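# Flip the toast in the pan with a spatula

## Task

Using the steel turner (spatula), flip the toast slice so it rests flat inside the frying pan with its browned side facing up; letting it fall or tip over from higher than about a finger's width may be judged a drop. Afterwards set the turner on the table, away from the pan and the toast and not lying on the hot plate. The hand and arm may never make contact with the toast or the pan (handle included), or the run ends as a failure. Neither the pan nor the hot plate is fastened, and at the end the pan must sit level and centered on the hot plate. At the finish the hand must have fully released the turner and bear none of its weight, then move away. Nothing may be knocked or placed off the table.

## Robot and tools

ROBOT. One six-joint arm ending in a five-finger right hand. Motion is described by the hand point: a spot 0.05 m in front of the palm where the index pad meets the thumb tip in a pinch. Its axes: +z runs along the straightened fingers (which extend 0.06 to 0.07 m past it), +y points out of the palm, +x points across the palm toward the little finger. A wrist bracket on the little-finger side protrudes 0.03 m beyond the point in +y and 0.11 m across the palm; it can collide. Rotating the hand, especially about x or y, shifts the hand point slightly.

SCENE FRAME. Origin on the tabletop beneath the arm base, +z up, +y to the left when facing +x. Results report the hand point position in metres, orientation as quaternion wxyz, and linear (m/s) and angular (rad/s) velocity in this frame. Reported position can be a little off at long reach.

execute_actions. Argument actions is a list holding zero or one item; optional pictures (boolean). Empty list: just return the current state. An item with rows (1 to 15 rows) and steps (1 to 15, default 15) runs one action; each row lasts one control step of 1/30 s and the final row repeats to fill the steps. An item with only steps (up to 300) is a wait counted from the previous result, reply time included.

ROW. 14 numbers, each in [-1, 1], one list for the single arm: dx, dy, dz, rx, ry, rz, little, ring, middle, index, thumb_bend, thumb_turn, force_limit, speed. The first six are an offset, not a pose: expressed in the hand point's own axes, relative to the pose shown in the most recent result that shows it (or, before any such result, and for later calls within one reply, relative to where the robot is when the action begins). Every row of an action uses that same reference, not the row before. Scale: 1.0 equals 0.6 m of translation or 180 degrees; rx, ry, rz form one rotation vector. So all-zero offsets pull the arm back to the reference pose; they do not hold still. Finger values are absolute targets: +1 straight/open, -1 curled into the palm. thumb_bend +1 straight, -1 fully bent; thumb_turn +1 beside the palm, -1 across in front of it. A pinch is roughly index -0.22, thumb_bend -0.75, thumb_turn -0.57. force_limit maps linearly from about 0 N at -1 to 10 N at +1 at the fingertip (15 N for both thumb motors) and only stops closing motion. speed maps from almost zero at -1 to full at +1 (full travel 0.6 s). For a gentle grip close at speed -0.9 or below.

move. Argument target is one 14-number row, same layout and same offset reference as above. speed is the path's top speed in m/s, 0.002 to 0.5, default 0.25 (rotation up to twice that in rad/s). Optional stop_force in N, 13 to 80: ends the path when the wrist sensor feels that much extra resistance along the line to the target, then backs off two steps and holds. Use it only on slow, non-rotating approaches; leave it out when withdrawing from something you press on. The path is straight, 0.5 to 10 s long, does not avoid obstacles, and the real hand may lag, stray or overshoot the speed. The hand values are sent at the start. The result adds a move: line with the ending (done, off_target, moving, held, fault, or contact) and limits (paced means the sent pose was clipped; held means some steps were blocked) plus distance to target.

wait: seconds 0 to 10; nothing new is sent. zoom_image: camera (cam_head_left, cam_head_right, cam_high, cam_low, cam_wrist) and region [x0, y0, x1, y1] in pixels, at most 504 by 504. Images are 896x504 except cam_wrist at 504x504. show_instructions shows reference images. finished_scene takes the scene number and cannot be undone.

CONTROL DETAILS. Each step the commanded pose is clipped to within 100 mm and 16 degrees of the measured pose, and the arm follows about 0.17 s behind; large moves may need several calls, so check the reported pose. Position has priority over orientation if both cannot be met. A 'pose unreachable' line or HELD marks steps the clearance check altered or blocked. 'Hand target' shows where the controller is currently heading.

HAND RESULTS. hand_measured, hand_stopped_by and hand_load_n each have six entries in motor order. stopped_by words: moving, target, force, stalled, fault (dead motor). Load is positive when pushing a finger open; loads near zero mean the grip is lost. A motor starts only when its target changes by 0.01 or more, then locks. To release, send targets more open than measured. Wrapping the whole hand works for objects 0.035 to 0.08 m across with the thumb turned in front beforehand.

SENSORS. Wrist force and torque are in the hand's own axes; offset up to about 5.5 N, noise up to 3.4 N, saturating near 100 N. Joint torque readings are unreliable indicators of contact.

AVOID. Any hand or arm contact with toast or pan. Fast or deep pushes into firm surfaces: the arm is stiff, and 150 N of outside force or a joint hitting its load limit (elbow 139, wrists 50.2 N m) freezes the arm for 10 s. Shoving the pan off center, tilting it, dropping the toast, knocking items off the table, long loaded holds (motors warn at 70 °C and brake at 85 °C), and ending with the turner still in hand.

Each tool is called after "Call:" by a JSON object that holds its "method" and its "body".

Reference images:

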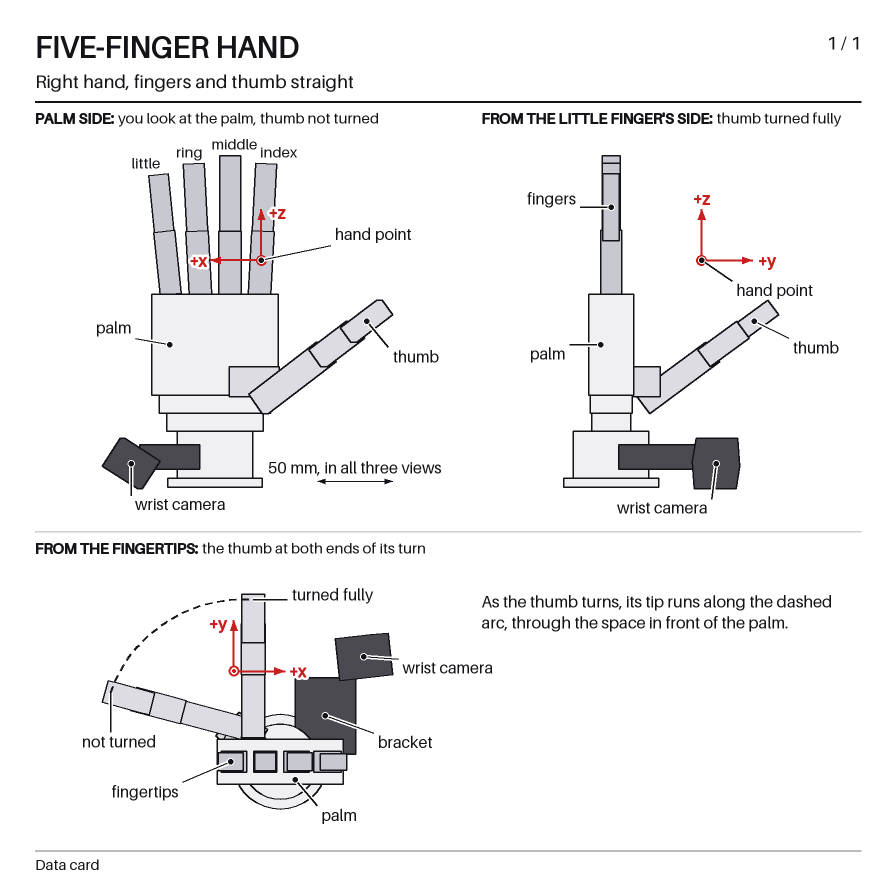

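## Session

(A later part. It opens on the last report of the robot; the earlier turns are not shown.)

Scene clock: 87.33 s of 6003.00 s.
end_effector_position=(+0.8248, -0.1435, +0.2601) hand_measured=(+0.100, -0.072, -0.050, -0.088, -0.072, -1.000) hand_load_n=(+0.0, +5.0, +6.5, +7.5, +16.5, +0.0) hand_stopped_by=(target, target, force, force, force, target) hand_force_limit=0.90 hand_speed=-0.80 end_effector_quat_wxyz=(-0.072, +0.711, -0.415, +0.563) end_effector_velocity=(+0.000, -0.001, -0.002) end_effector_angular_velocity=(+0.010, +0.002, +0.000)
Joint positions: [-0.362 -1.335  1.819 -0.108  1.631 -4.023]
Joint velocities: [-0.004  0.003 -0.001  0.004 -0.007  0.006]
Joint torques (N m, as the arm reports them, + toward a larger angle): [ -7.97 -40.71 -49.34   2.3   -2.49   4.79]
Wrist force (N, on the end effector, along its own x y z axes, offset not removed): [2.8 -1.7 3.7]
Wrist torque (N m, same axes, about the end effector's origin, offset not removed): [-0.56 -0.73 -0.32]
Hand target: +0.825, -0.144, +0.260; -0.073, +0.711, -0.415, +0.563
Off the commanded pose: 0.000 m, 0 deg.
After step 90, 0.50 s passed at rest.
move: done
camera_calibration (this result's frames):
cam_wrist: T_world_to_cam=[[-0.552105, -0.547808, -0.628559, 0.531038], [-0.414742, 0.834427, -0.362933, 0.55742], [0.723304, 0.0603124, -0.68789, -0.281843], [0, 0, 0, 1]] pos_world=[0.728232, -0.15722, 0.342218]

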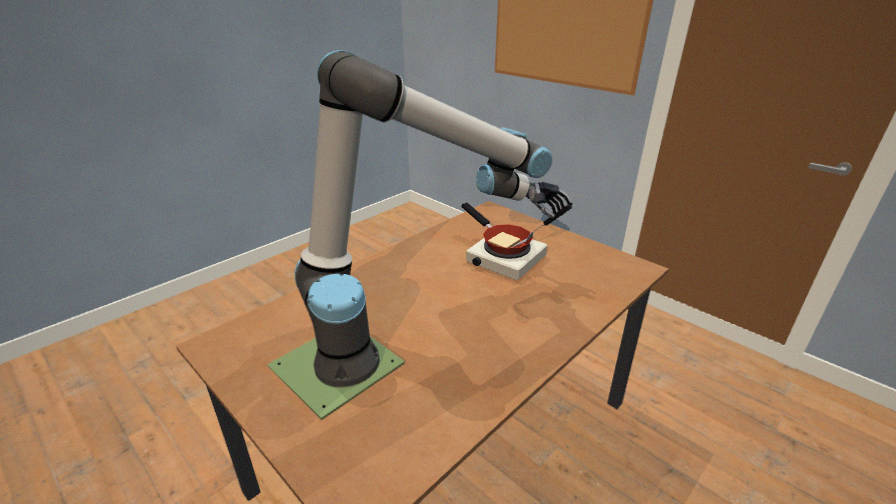

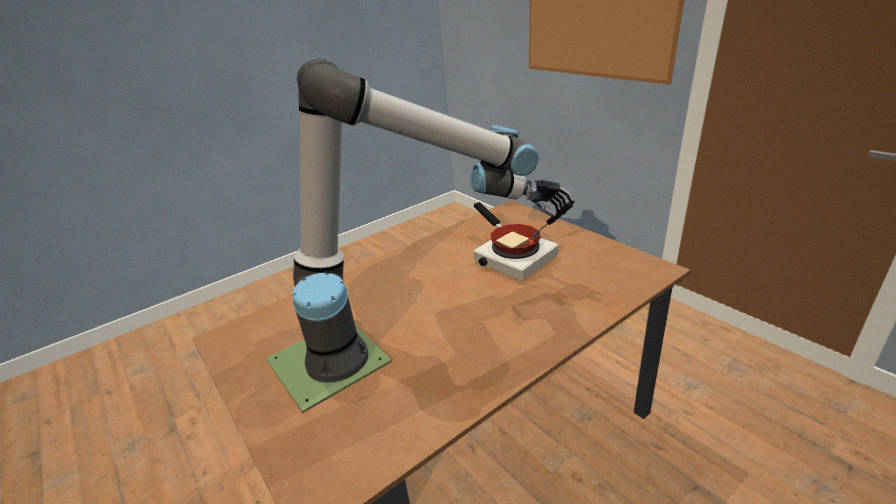

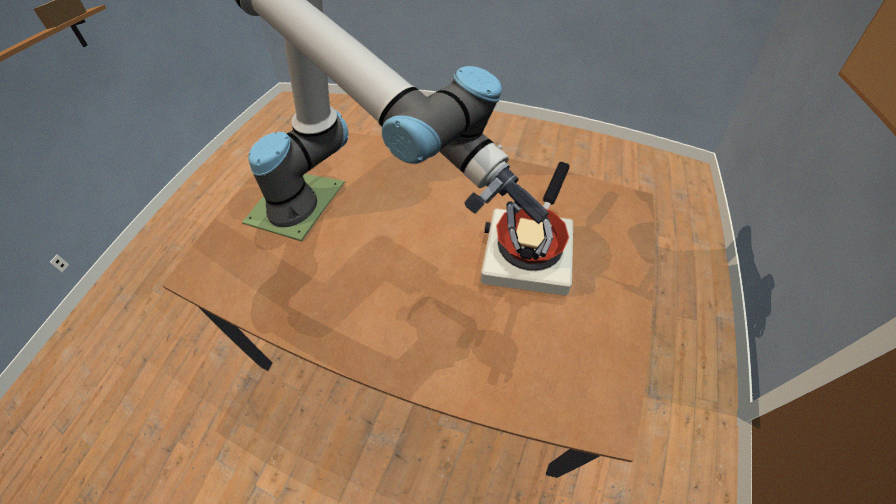

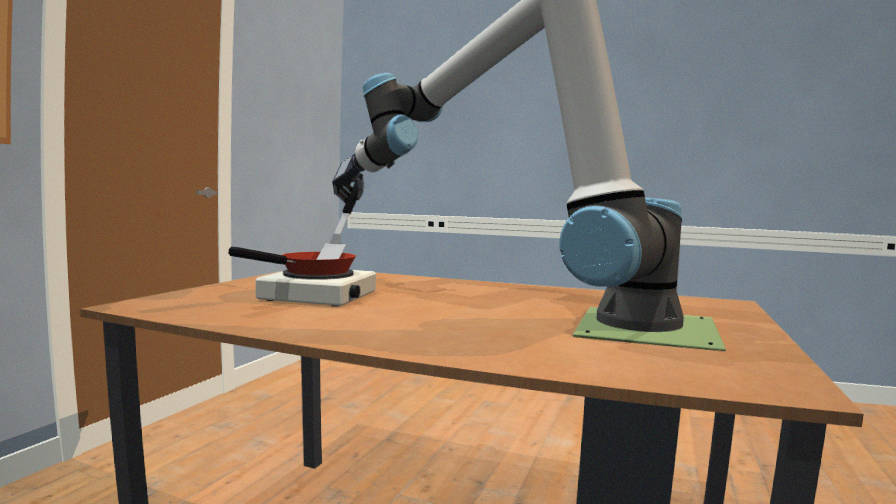

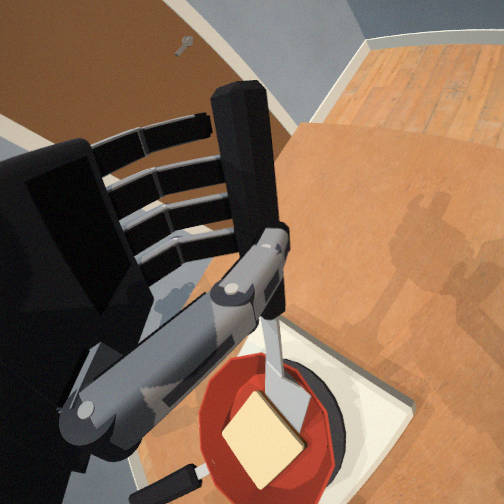

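Call:
{"method": "move", "body": {"target": [-0.019,0.015,0.0095,0,-0.0147,0.0236,0.1,-0.075,-0.3,-0.3,-0.15,-1,0.9,-0.8], "speed": 0.02}}

Call:
{"method": "zoom_image", "body": {"camera": "cam_head_left", "region": [470, 190, 580, 270]}}

Scene clock: 93.33 s of 6003.00 s.
end_effector_position=(+0.8249, -0.1437, +0.2447) hand_measured=(+0.100, -0.072, -0.050, -0.088, -0.072, -1.000) hand_load_n=(+0.0, +5.0, +6.5, +8.0, +16.0, +0.0) hand_stopped_by=(target, target, force, force, force, target) hand_force_limit=0.90 hand_speed=-0.80 end_effector_quat_wxyz=(-0.102, +0.708, -0.439, +0.544) end_effector_velocity=(+0.000, +0.000, -0.001) end_effector_angular_velocity=(+0.010, -0.000, -0.000)
Joint positions: [-0.383 -1.322  1.816 -0.085  1.582 -3.957]
Joint velocities: [-0.002  0.001 -0.     0.002 -0.006  0.008]
Joint torques (N m, as the arm reports them, + toward a larger angle): [-10.08 -40.91 -47.15   2.14  -2.89   3.27]
Wrist force (N, on the end effector, along its own x y z axes, offset not removed): [1.6 2.5 3.7]
Wrist torque (N m, same axes, about the end effector's origin, offset not removed): [0.11 -0.33 -0.07]
Hand target: +0.825, -0.144, +0.244; -0.103, +0.708, -0.439, +0.544
Off the commanded pose: 0.000 m, 0 deg.
After step 90, 0.63 s passed at rest.
move: done
camera_calibration (this result's frames):
cam_wrist: T_world_to_cam=[[-0.553892, -0.49172, -0.671875, 0.541424], [-0.415633, 0.862529, -0.288606, 0.538651], [0.721425, 0.119397, -0.682122, -0.283857], [0, 0, 0, 1]] pos_world=[0.728553, -0.164482, 0.325602]

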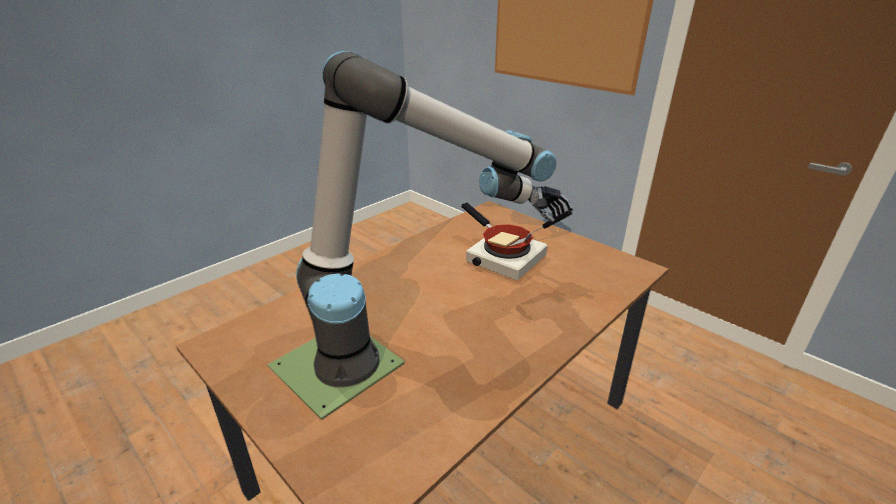

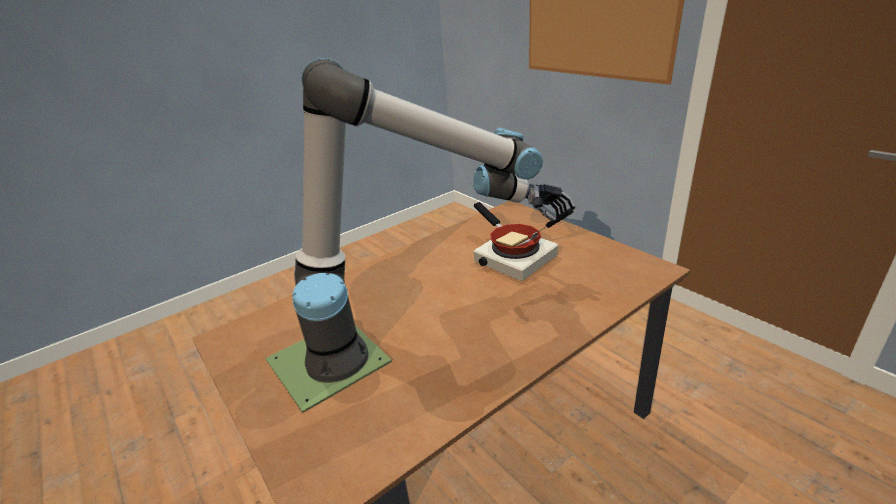

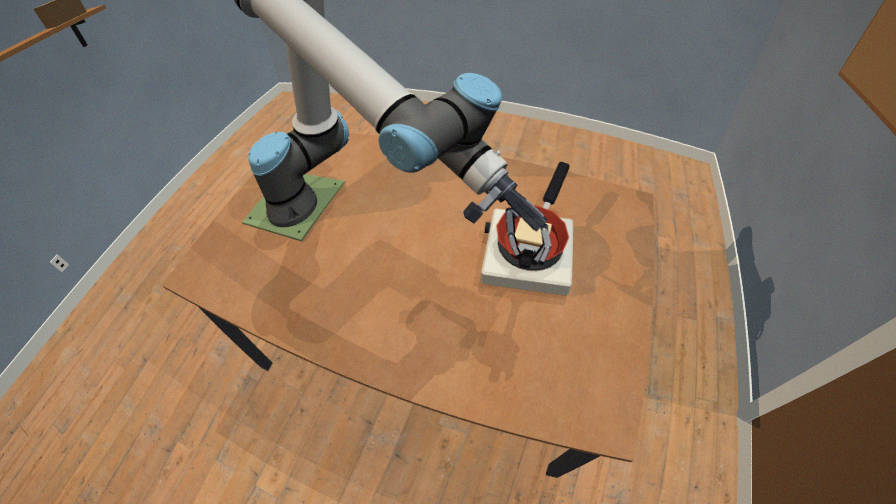

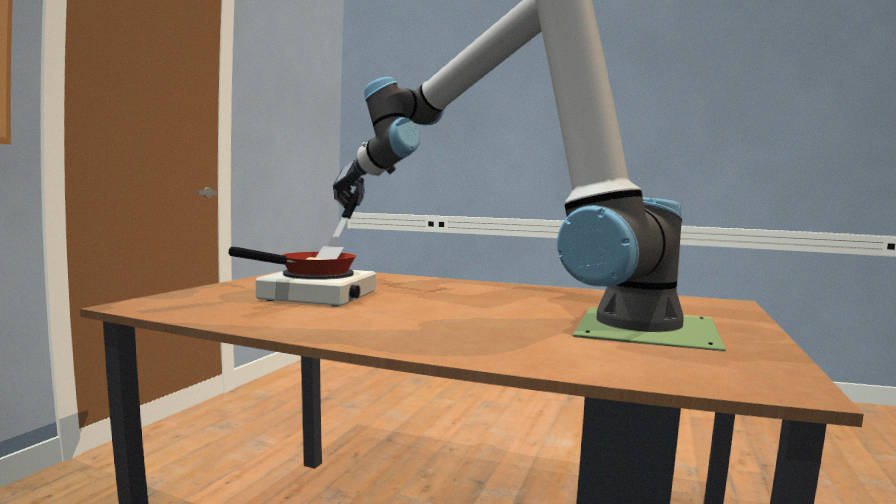

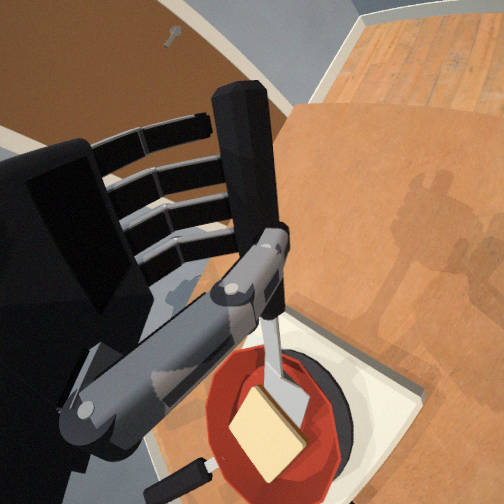

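Region (470, 190, 580, 270) of cam_head_left's 896x504 image, scaled by 4.582, with more detail than that image has; it fills the top 367 rows of this view, and the rest is white.

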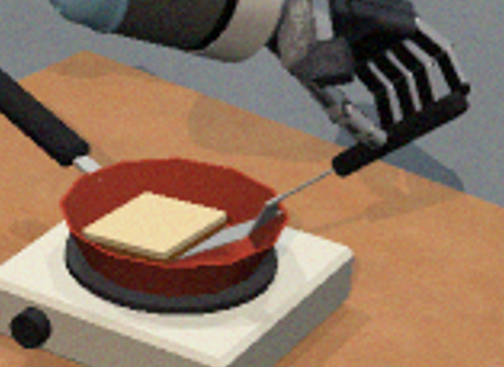

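Call:
{"method": "move", "body": {"target": [-0.046,-0.0516,-0.032,0,0,0,0.1,-0.075,-0.3,-0.3,-0.15,-1,0.9,-0.8], "speed": 0.02}}

Call:
{"method": "zoom_image", "body": {"camera": "cam_head_left", "region": [470, 190, 580, 270]}}

Scene clock: 99.97 s of 6003.00 s.
end_effector_position=(+0.8235, -0.0991, +0.2525) hand_measured=(+0.100, -0.072, -0.050, -0.088, -0.072, -1.000) hand_load_n=(+0.0, +2.5, +6.0, +10.0, +16.0, +2.0) hand_stopped_by=(target, target, force, force, force, target) hand_force_limit=0.90 hand_speed=-0.80 end_effector_quat_wxyz=(-0.102, +0.708, -0.439, +0.544) end_effector_velocity=(-0.000, +0.003, +0.000) end_effector_angular_velocity=(+0.000, +0.001, -0.000)
Joint positions: [-0.314 -1.333  1.813 -0.07   1.645 -3.93 ]
Joint velocities: [ 0.004 -0.001 -0.     0.002  0.004  0.002]
Joint torques (N m, as the arm reports them, + toward a larger angle): [ 11.9  -75.68 -49.08   2.14   3.1    3.55]
Wrist force (N, on the end effector, along its own x y z axes, offset not removed): [-3.0 1.7 0.7]
Wrist torque (N m, same axes, about the end effector's origin, offset not removed): [-0.02 0.30 -0.41]
Hand target: +0.824, -0.099, +0.253; -0.102, +0.708, -0.439, +0.544
Off the commanded pose: 0.000 m, 0 deg.
After step 90, 1.07 s passed at rest.
move: done
camera_calibration (this result's frames):
cam_wrist: T_world_to_cam=[[-0.553893, -0.49181, -0.671808, 0.567863], [-0.415653, 0.862487, -0.288701, 0.501854], [0.721412, 0.11933, -0.682148, -0.282827], [0, 0, 0, 1]] pos_world=[0.727168, -0.119812, 0.33345]

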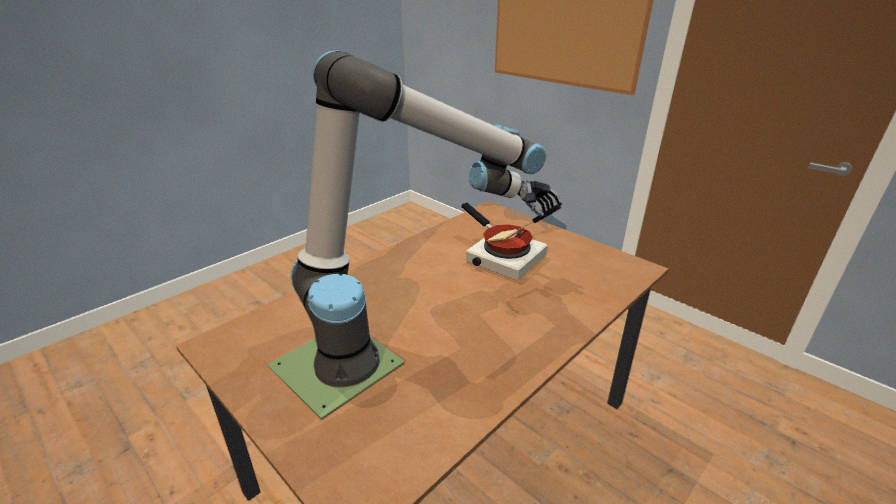

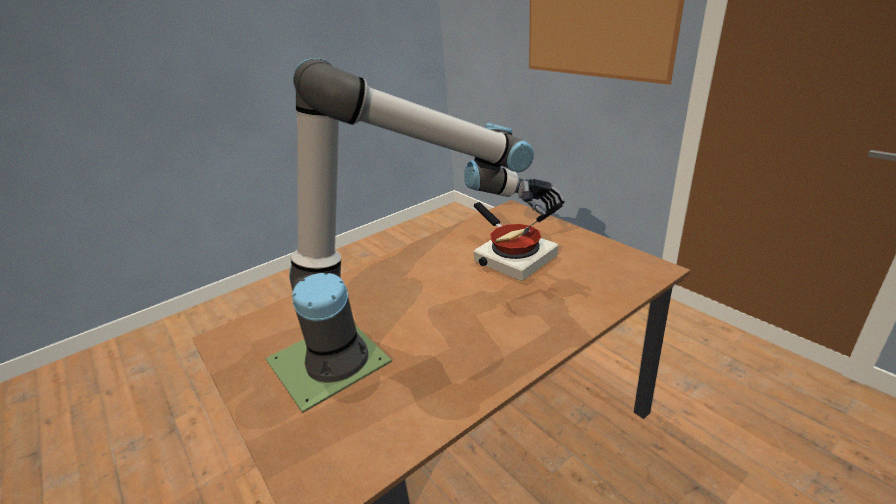

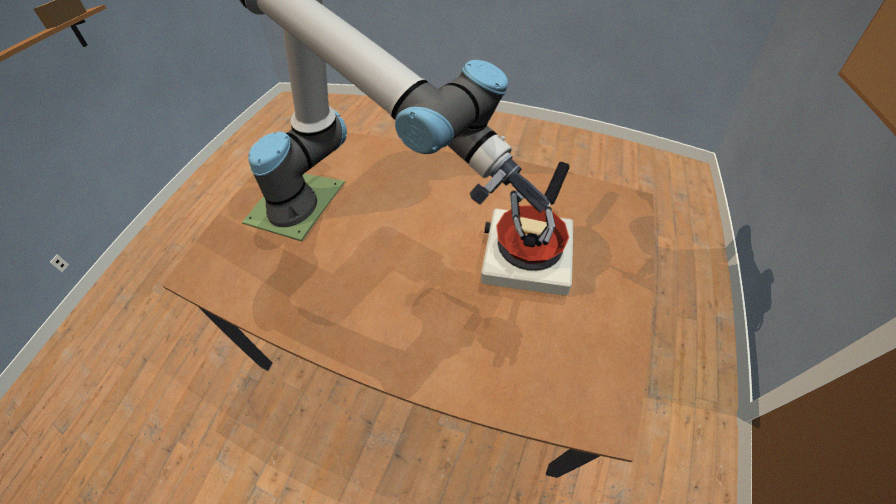

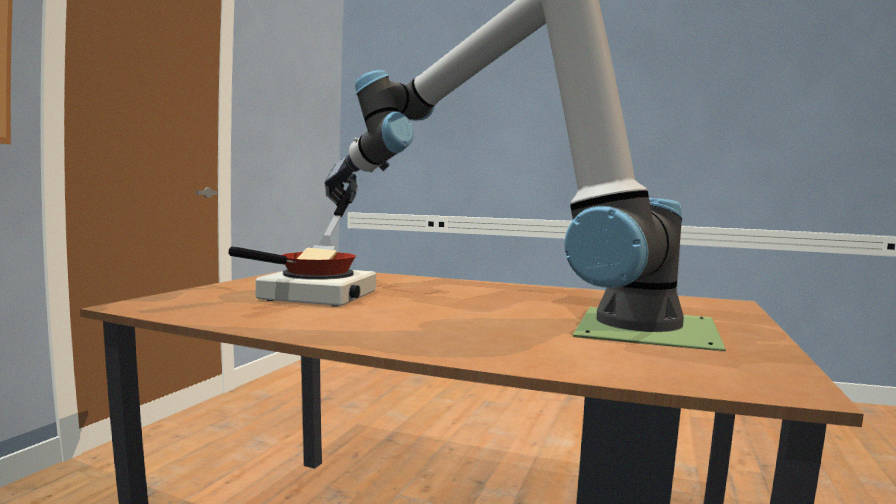

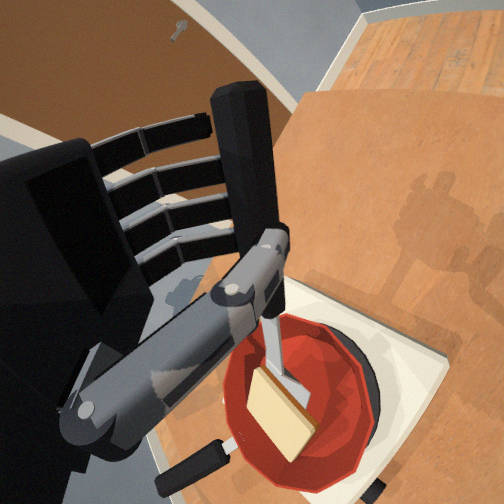

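Region (470, 190, 580, 270) of cam_head_left's 896x504 image, scaled by 4.582, with more detail than that image has; it fills the top 367 rows of this view, and the rest is white.

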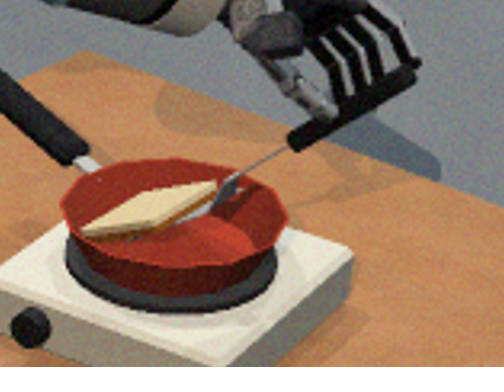

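Call:
{"method": "move", "body": {"target": [-0.033,-0.154,-0.096,0,0.0736,-0.118,0.1,-0.075,-0.3,-0.3,-0.15,-1,0.9,-0.8], "speed": 0.05}}

Call:
{"method": "zoom_image", "body": {"camera": "cam_head_left", "region": [470, 190, 580, 270]}}

Scene clock: 107.17 s of 6003.00 s.
end_effector_position=(+0.8206, -0.0108, +0.3188) hand_measured=(+0.100, -0.072, -0.050, -0.088, -0.072, -1.000) hand_load_n=(+0.0, +2.5, +6.0, +9.5, +16.0, +2.0) hand_stopped_by=(target, target, force, force, force, target) hand_force_limit=0.90 hand_speed=-0.80 end_effector_quat_wxyz=(+0.050, +0.709, -0.310, +0.631) end_effector_velocity=(-0.000, +0.002, +0.002) end_effector_angular_velocity=(-0.010, -0.001, +0.001)
Joint positions: [-0.078 -1.355  1.814 -0.225  2.002 -4.272]
Joint velocities: [ 0.005 -0.    -0.    -0.005  0.006 -0.01 ]
Joint torques (N m, as the arm reports them, + toward a larger angle): [ 14.1  -43.7  -49.85  -3.81   2.42  -4.11]
Wrist force (N, on the end effector, along its own x y z axes, offset not removed): [0.5 0.4 5.9]
Wrist torque (N m, same axes, about the end effector's origin, offset not removed): [-0.35 -0.52 -0.05]
Hand target: +0.821, -0.011, +0.319; +0.051, +0.709, -0.310, +0.631
Off the commanded pose: 0.000 m, 0 deg.
move: done
camera_calibration (this result's frames):
cam_wrist: T_world_to_cam=[[-0.546244, -0.731002, -0.408967, 0.561492], [-0.408837, 0.658815, -0.631518, 0.545087], [0.731075, -0.177762, -0.658734, -0.264617], [0, 0, 0, 1]] pos_world=[0.723018, 0.00430173, 0.399552]

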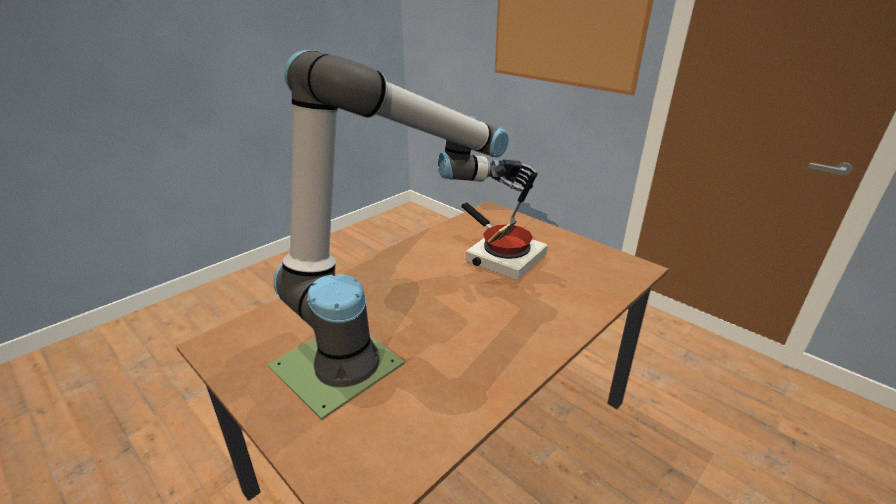

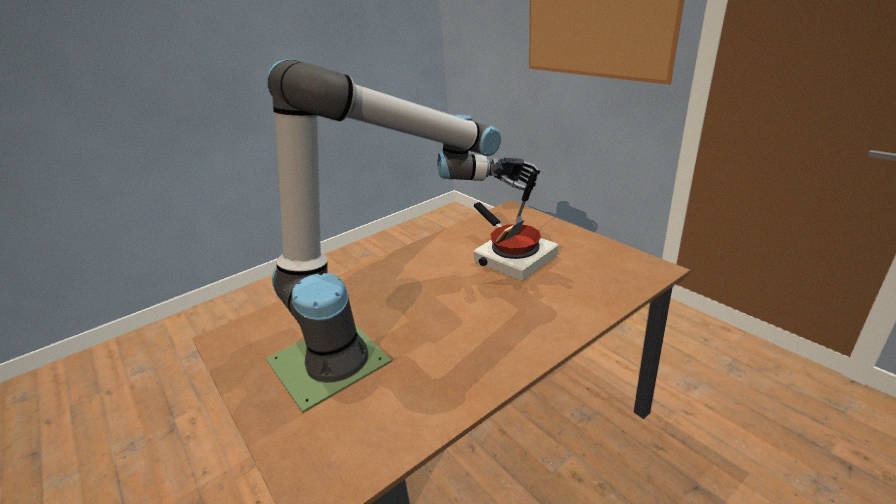

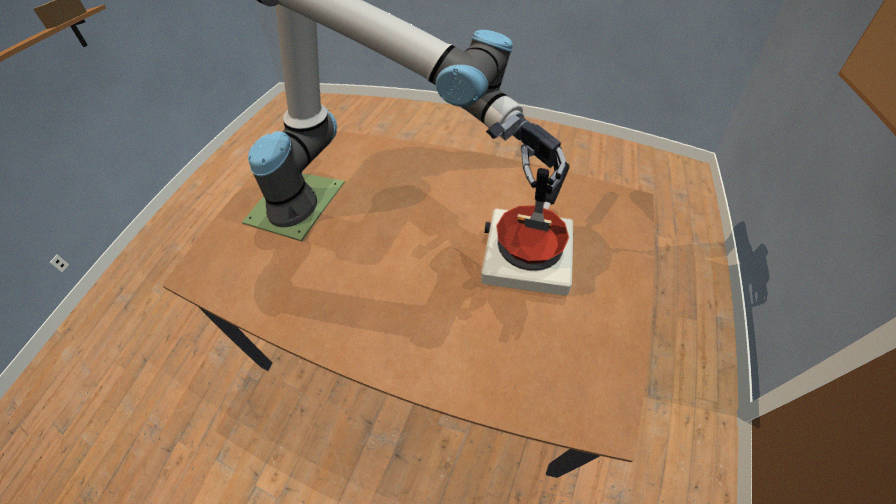

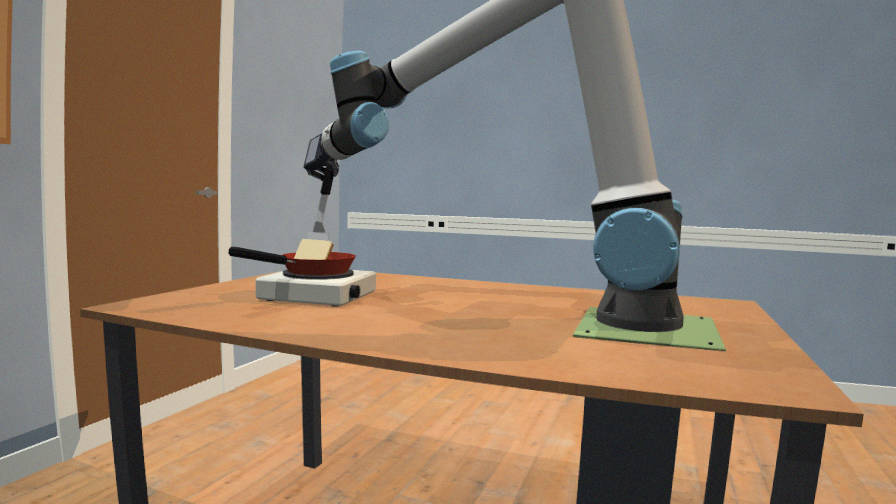

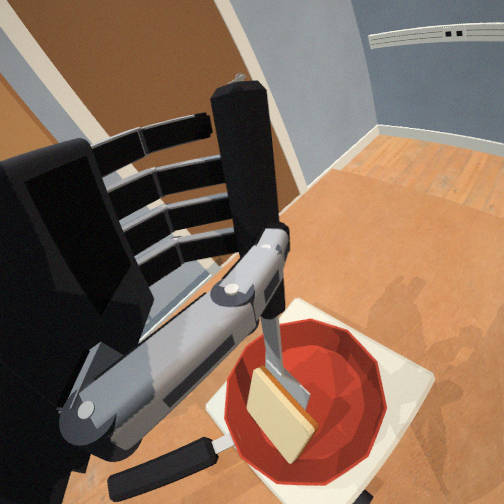

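Region (470, 190, 580, 270) of cam_head_left's 896x504 image, scaled by 4.582, with more detail than that image has; it fills the top 367 rows of this view, and the rest is white.

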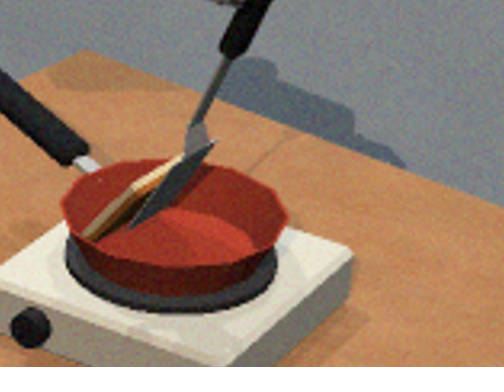

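Call:
{"method": "move", "body": {"target": [-0.047,-0.152,-0.095,0,0.0736,-0.118,0.1,-0.075,-0.3,-0.3,-0.15,-1,0.9,-0.8], "speed": 0.05}}

Call:
{"method": "zoom_image", "body": {"camera": "cam_head_left", "region": [450, 190, 560, 270]}}

Scene clock: 113.77 s of 6003.00 s.
end_effector_position=(+0.8168, +0.0991, +0.3331) hand_measured=(+0.100, -0.072, -0.050, -0.088, -0.072, -1.000) hand_load_n=(+0.0, +3.0, +6.0, +9.5, +16.0, +1.5) hand_stopped_by=(target, target, force, force, force, target) hand_force_limit=0.90 hand_speed=-0.80 end_effector_quat_wxyz=(+0.200, +0.677, -0.167, +0.688) end_effector_velocity=(+0.000, +0.002, +0.001) end_effector_angular_velocity=(-0.010, -0.002, -0.000)
Joint positions: [ 0.139 -1.289  1.849 -0.579  2.265 -4.759]
Joint velocities: [ 0.004  0.002  0.001 -0.012  0.004 -0.014]
Joint torques (N m, as the arm reports them, + toward a larger angle): [ 13.57 -46.3  -23.28  -4.61   2.16  -4.5 ]
Wrist force (N, on the end effector, along its own x y z axes, offset not removed): [-2.7 1.3 4.3]
Wrist torque (N m, same axes, about the end effector's origin, offset not removed): [0.00 0.02 -0.24]
Hand target: +0.817, +0.099, +0.333; +0.201, +0.677, -0.167, +0.688
Off the commanded pose: 0.000 m, 0 deg.
move: done
camera_calibration (this result's frames):
cam_wrist: T_world_to_cam=[[-0.543041, -0.836812, -0.0696592, 0.54046], [-0.398151, 0.329636, -0.856047, 0.578914], [0.739312, -0.437133, -0.512183, -0.262749], [0, 0, 0, 1]] pos_world=[0.71824, 0.146576, 0.39865]

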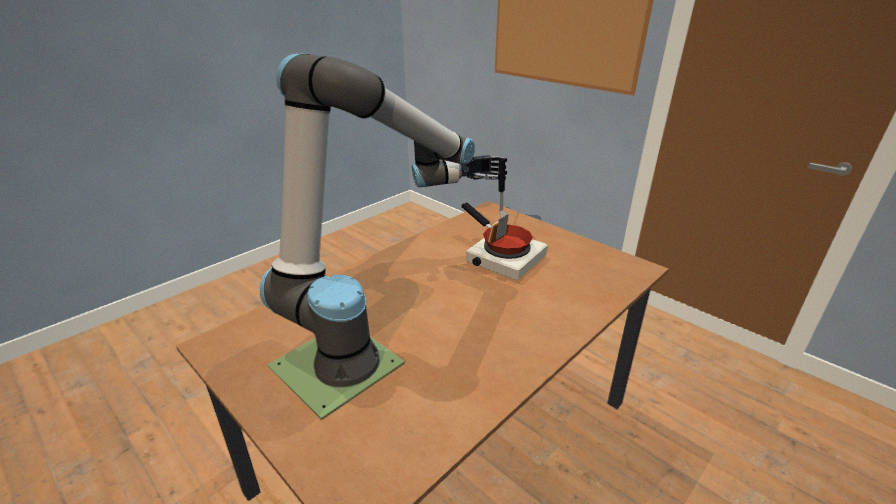

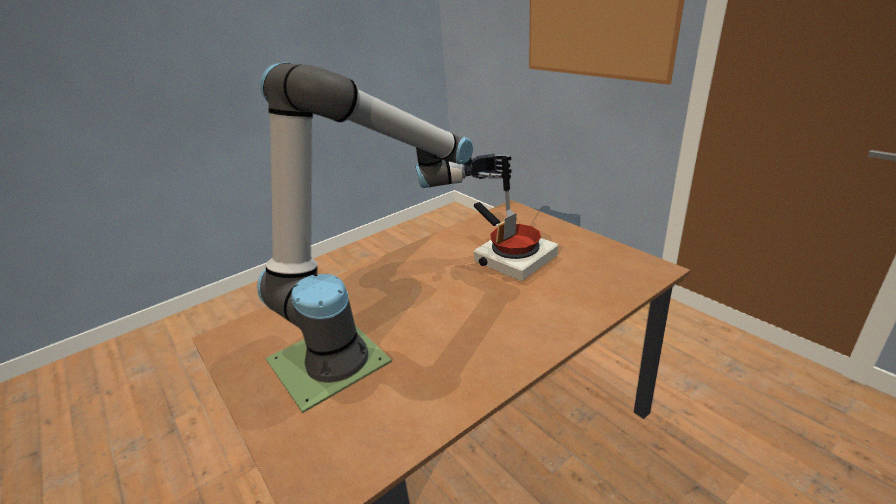

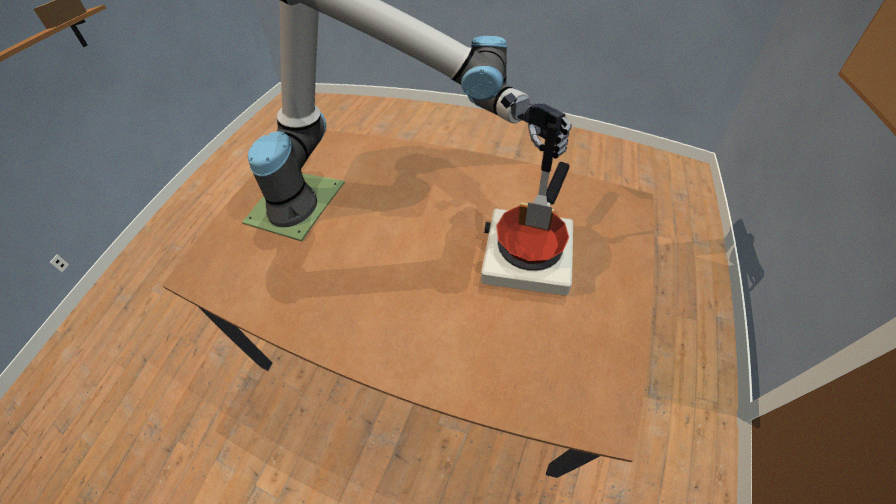

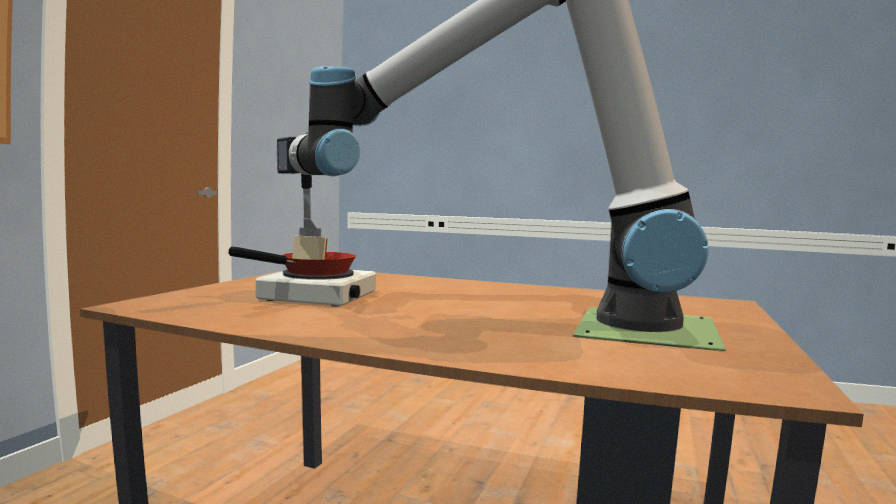

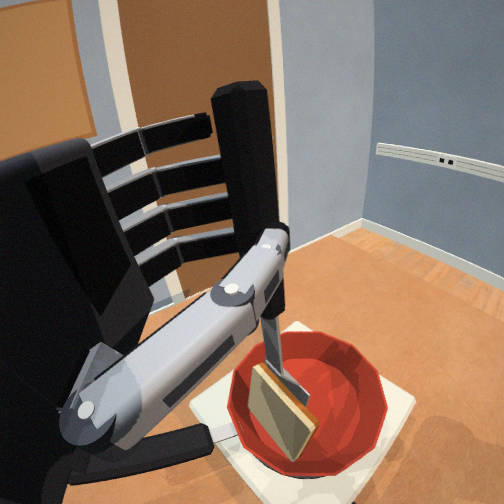

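Region (450, 190, 560, 270) of cam_head_left's 896x504 image, scaled by 4.582, with more detail than that image has; it fills the top 367 rows of this view, and the rest is white.

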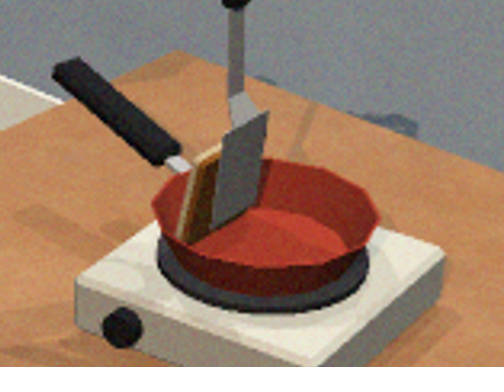

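Call:
{"method": "move", "body": {"target": [0.045,-0.035,-0.022,0,0,0,0.1,-0.075,-0.3,-0.3,-0.15,-1,0.9,-0.8], "speed": 0.012}}

Call:
{"method": "zoom_image", "body": {"camera": "cam_head_left", "region": [450, 190, 560, 270]}}

Scene clock: 120.97 s of 6003.00 s.
end_effector_position=(+0.8159, +0.1249, +0.3586) hand_measured=(+0.100, -0.072, -0.050, -0.088, -0.072, -1.000) hand_load_n=(+0.0, +3.0, +6.0, +9.0, +16.0, +1.5) hand_stopped_by=(target, target, force, force, force, target) hand_force_limit=0.90 hand_speed=-0.80 end_effector_quat_wxyz=(+0.200, +0.677, -0.167, +0.688) end_effector_velocity=(-0.000, +0.002, +0.001) end_effector_angular_velocity=(-0.001, +0.003, +0.001)
Joint positions: [ 0.177 -1.296  1.806 -0.53   2.303 -4.76 ]
Joint velocities: [ 0.003  0.    -0.004  0.007  0.002 -0.   ]
Joint torques (N m, as the arm reports them, + toward a larger angle): [ 12.5  -78.9  -50.74   1.29   3.17   3.78]
Wrist force (N, on the end effector, along its own x y z axes, offset not removed): [-1.9 2.3 3.5]
Wrist torque (N m, same axes, about the end effector's origin, offset not removed): [0.09 -0.04 -0.17]
Hand target: +0.816, +0.125, +0.359; +0.200, +0.677, -0.167, +0.688
Off the commanded pose: 0.000 m, 0 deg.
After step 90, 0.93 s passed at rest.
move: done
camera_calibration (this result's frames):
cam_wrist: T_world_to_cam=[[-0.543028, -0.836825, -0.0696009, 0.56333], [-0.398131, 0.329556, -0.856087, 0.591845], [0.739332, -0.437169, -0.512124, -0.237718], [0, 0, 0, 1]] pos_world=[0.717289, 0.172439, 0.424138]

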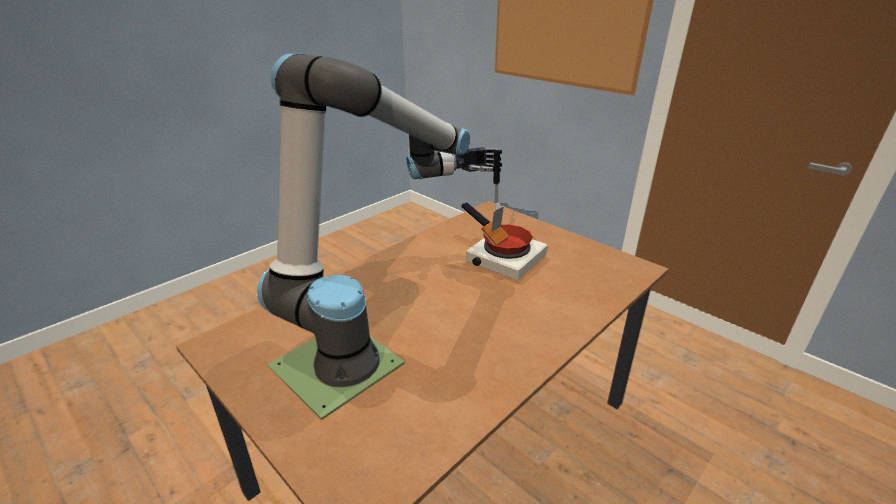

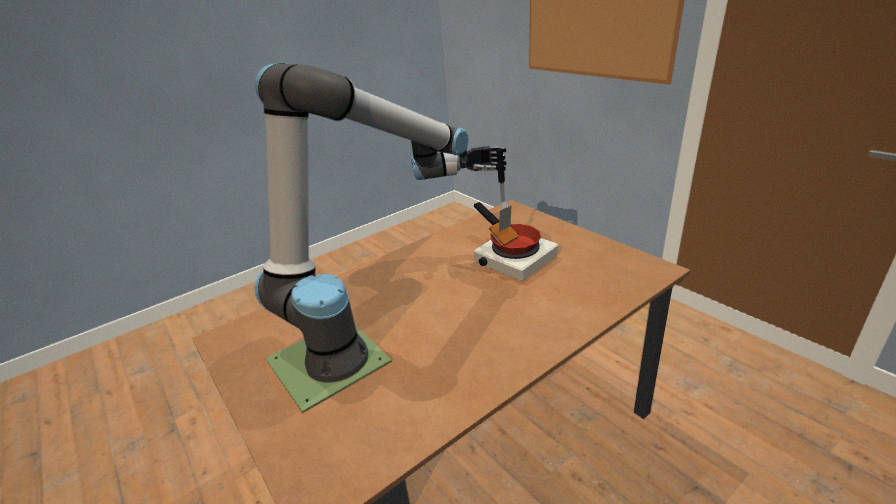

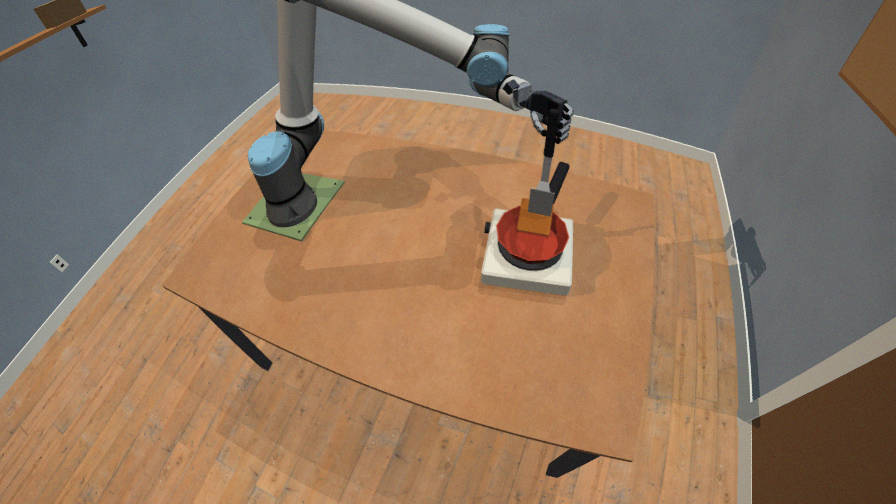

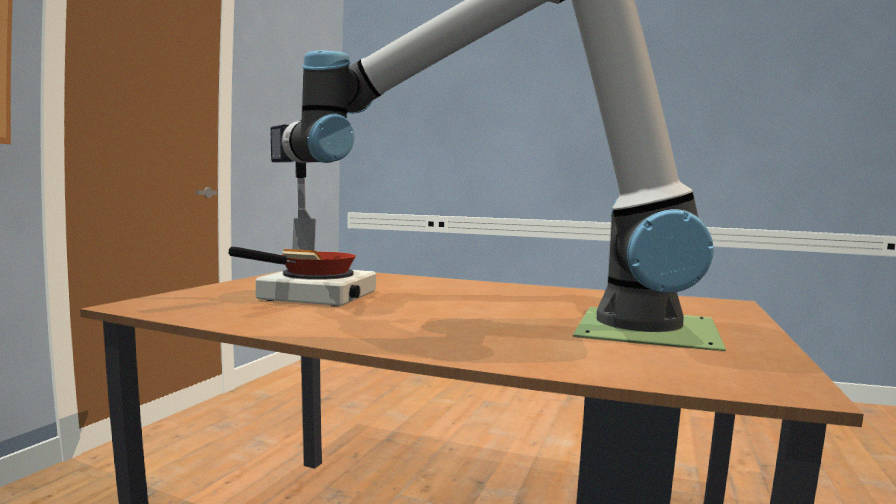

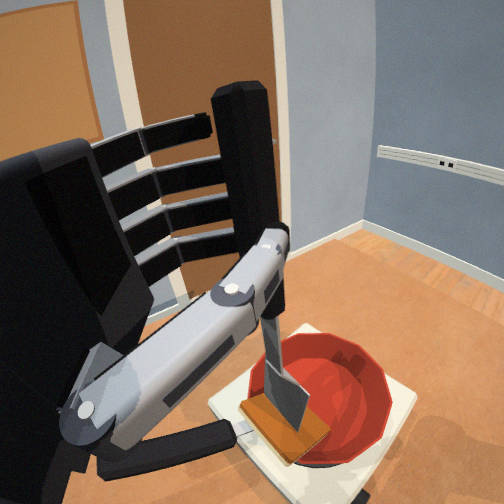

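Region (450, 190, 560, 270) of cam_head_left's 896x504 image, scaled by 4.582, with more detail than that image has; it fills the top 367 rows of this view, and the rest is white.

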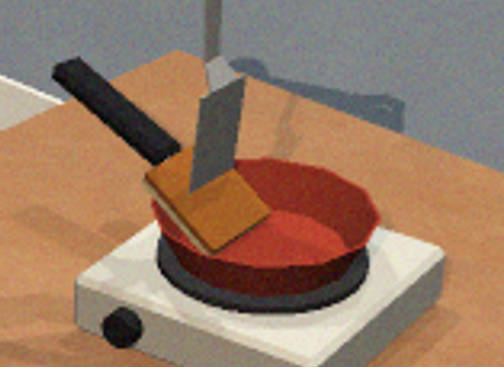

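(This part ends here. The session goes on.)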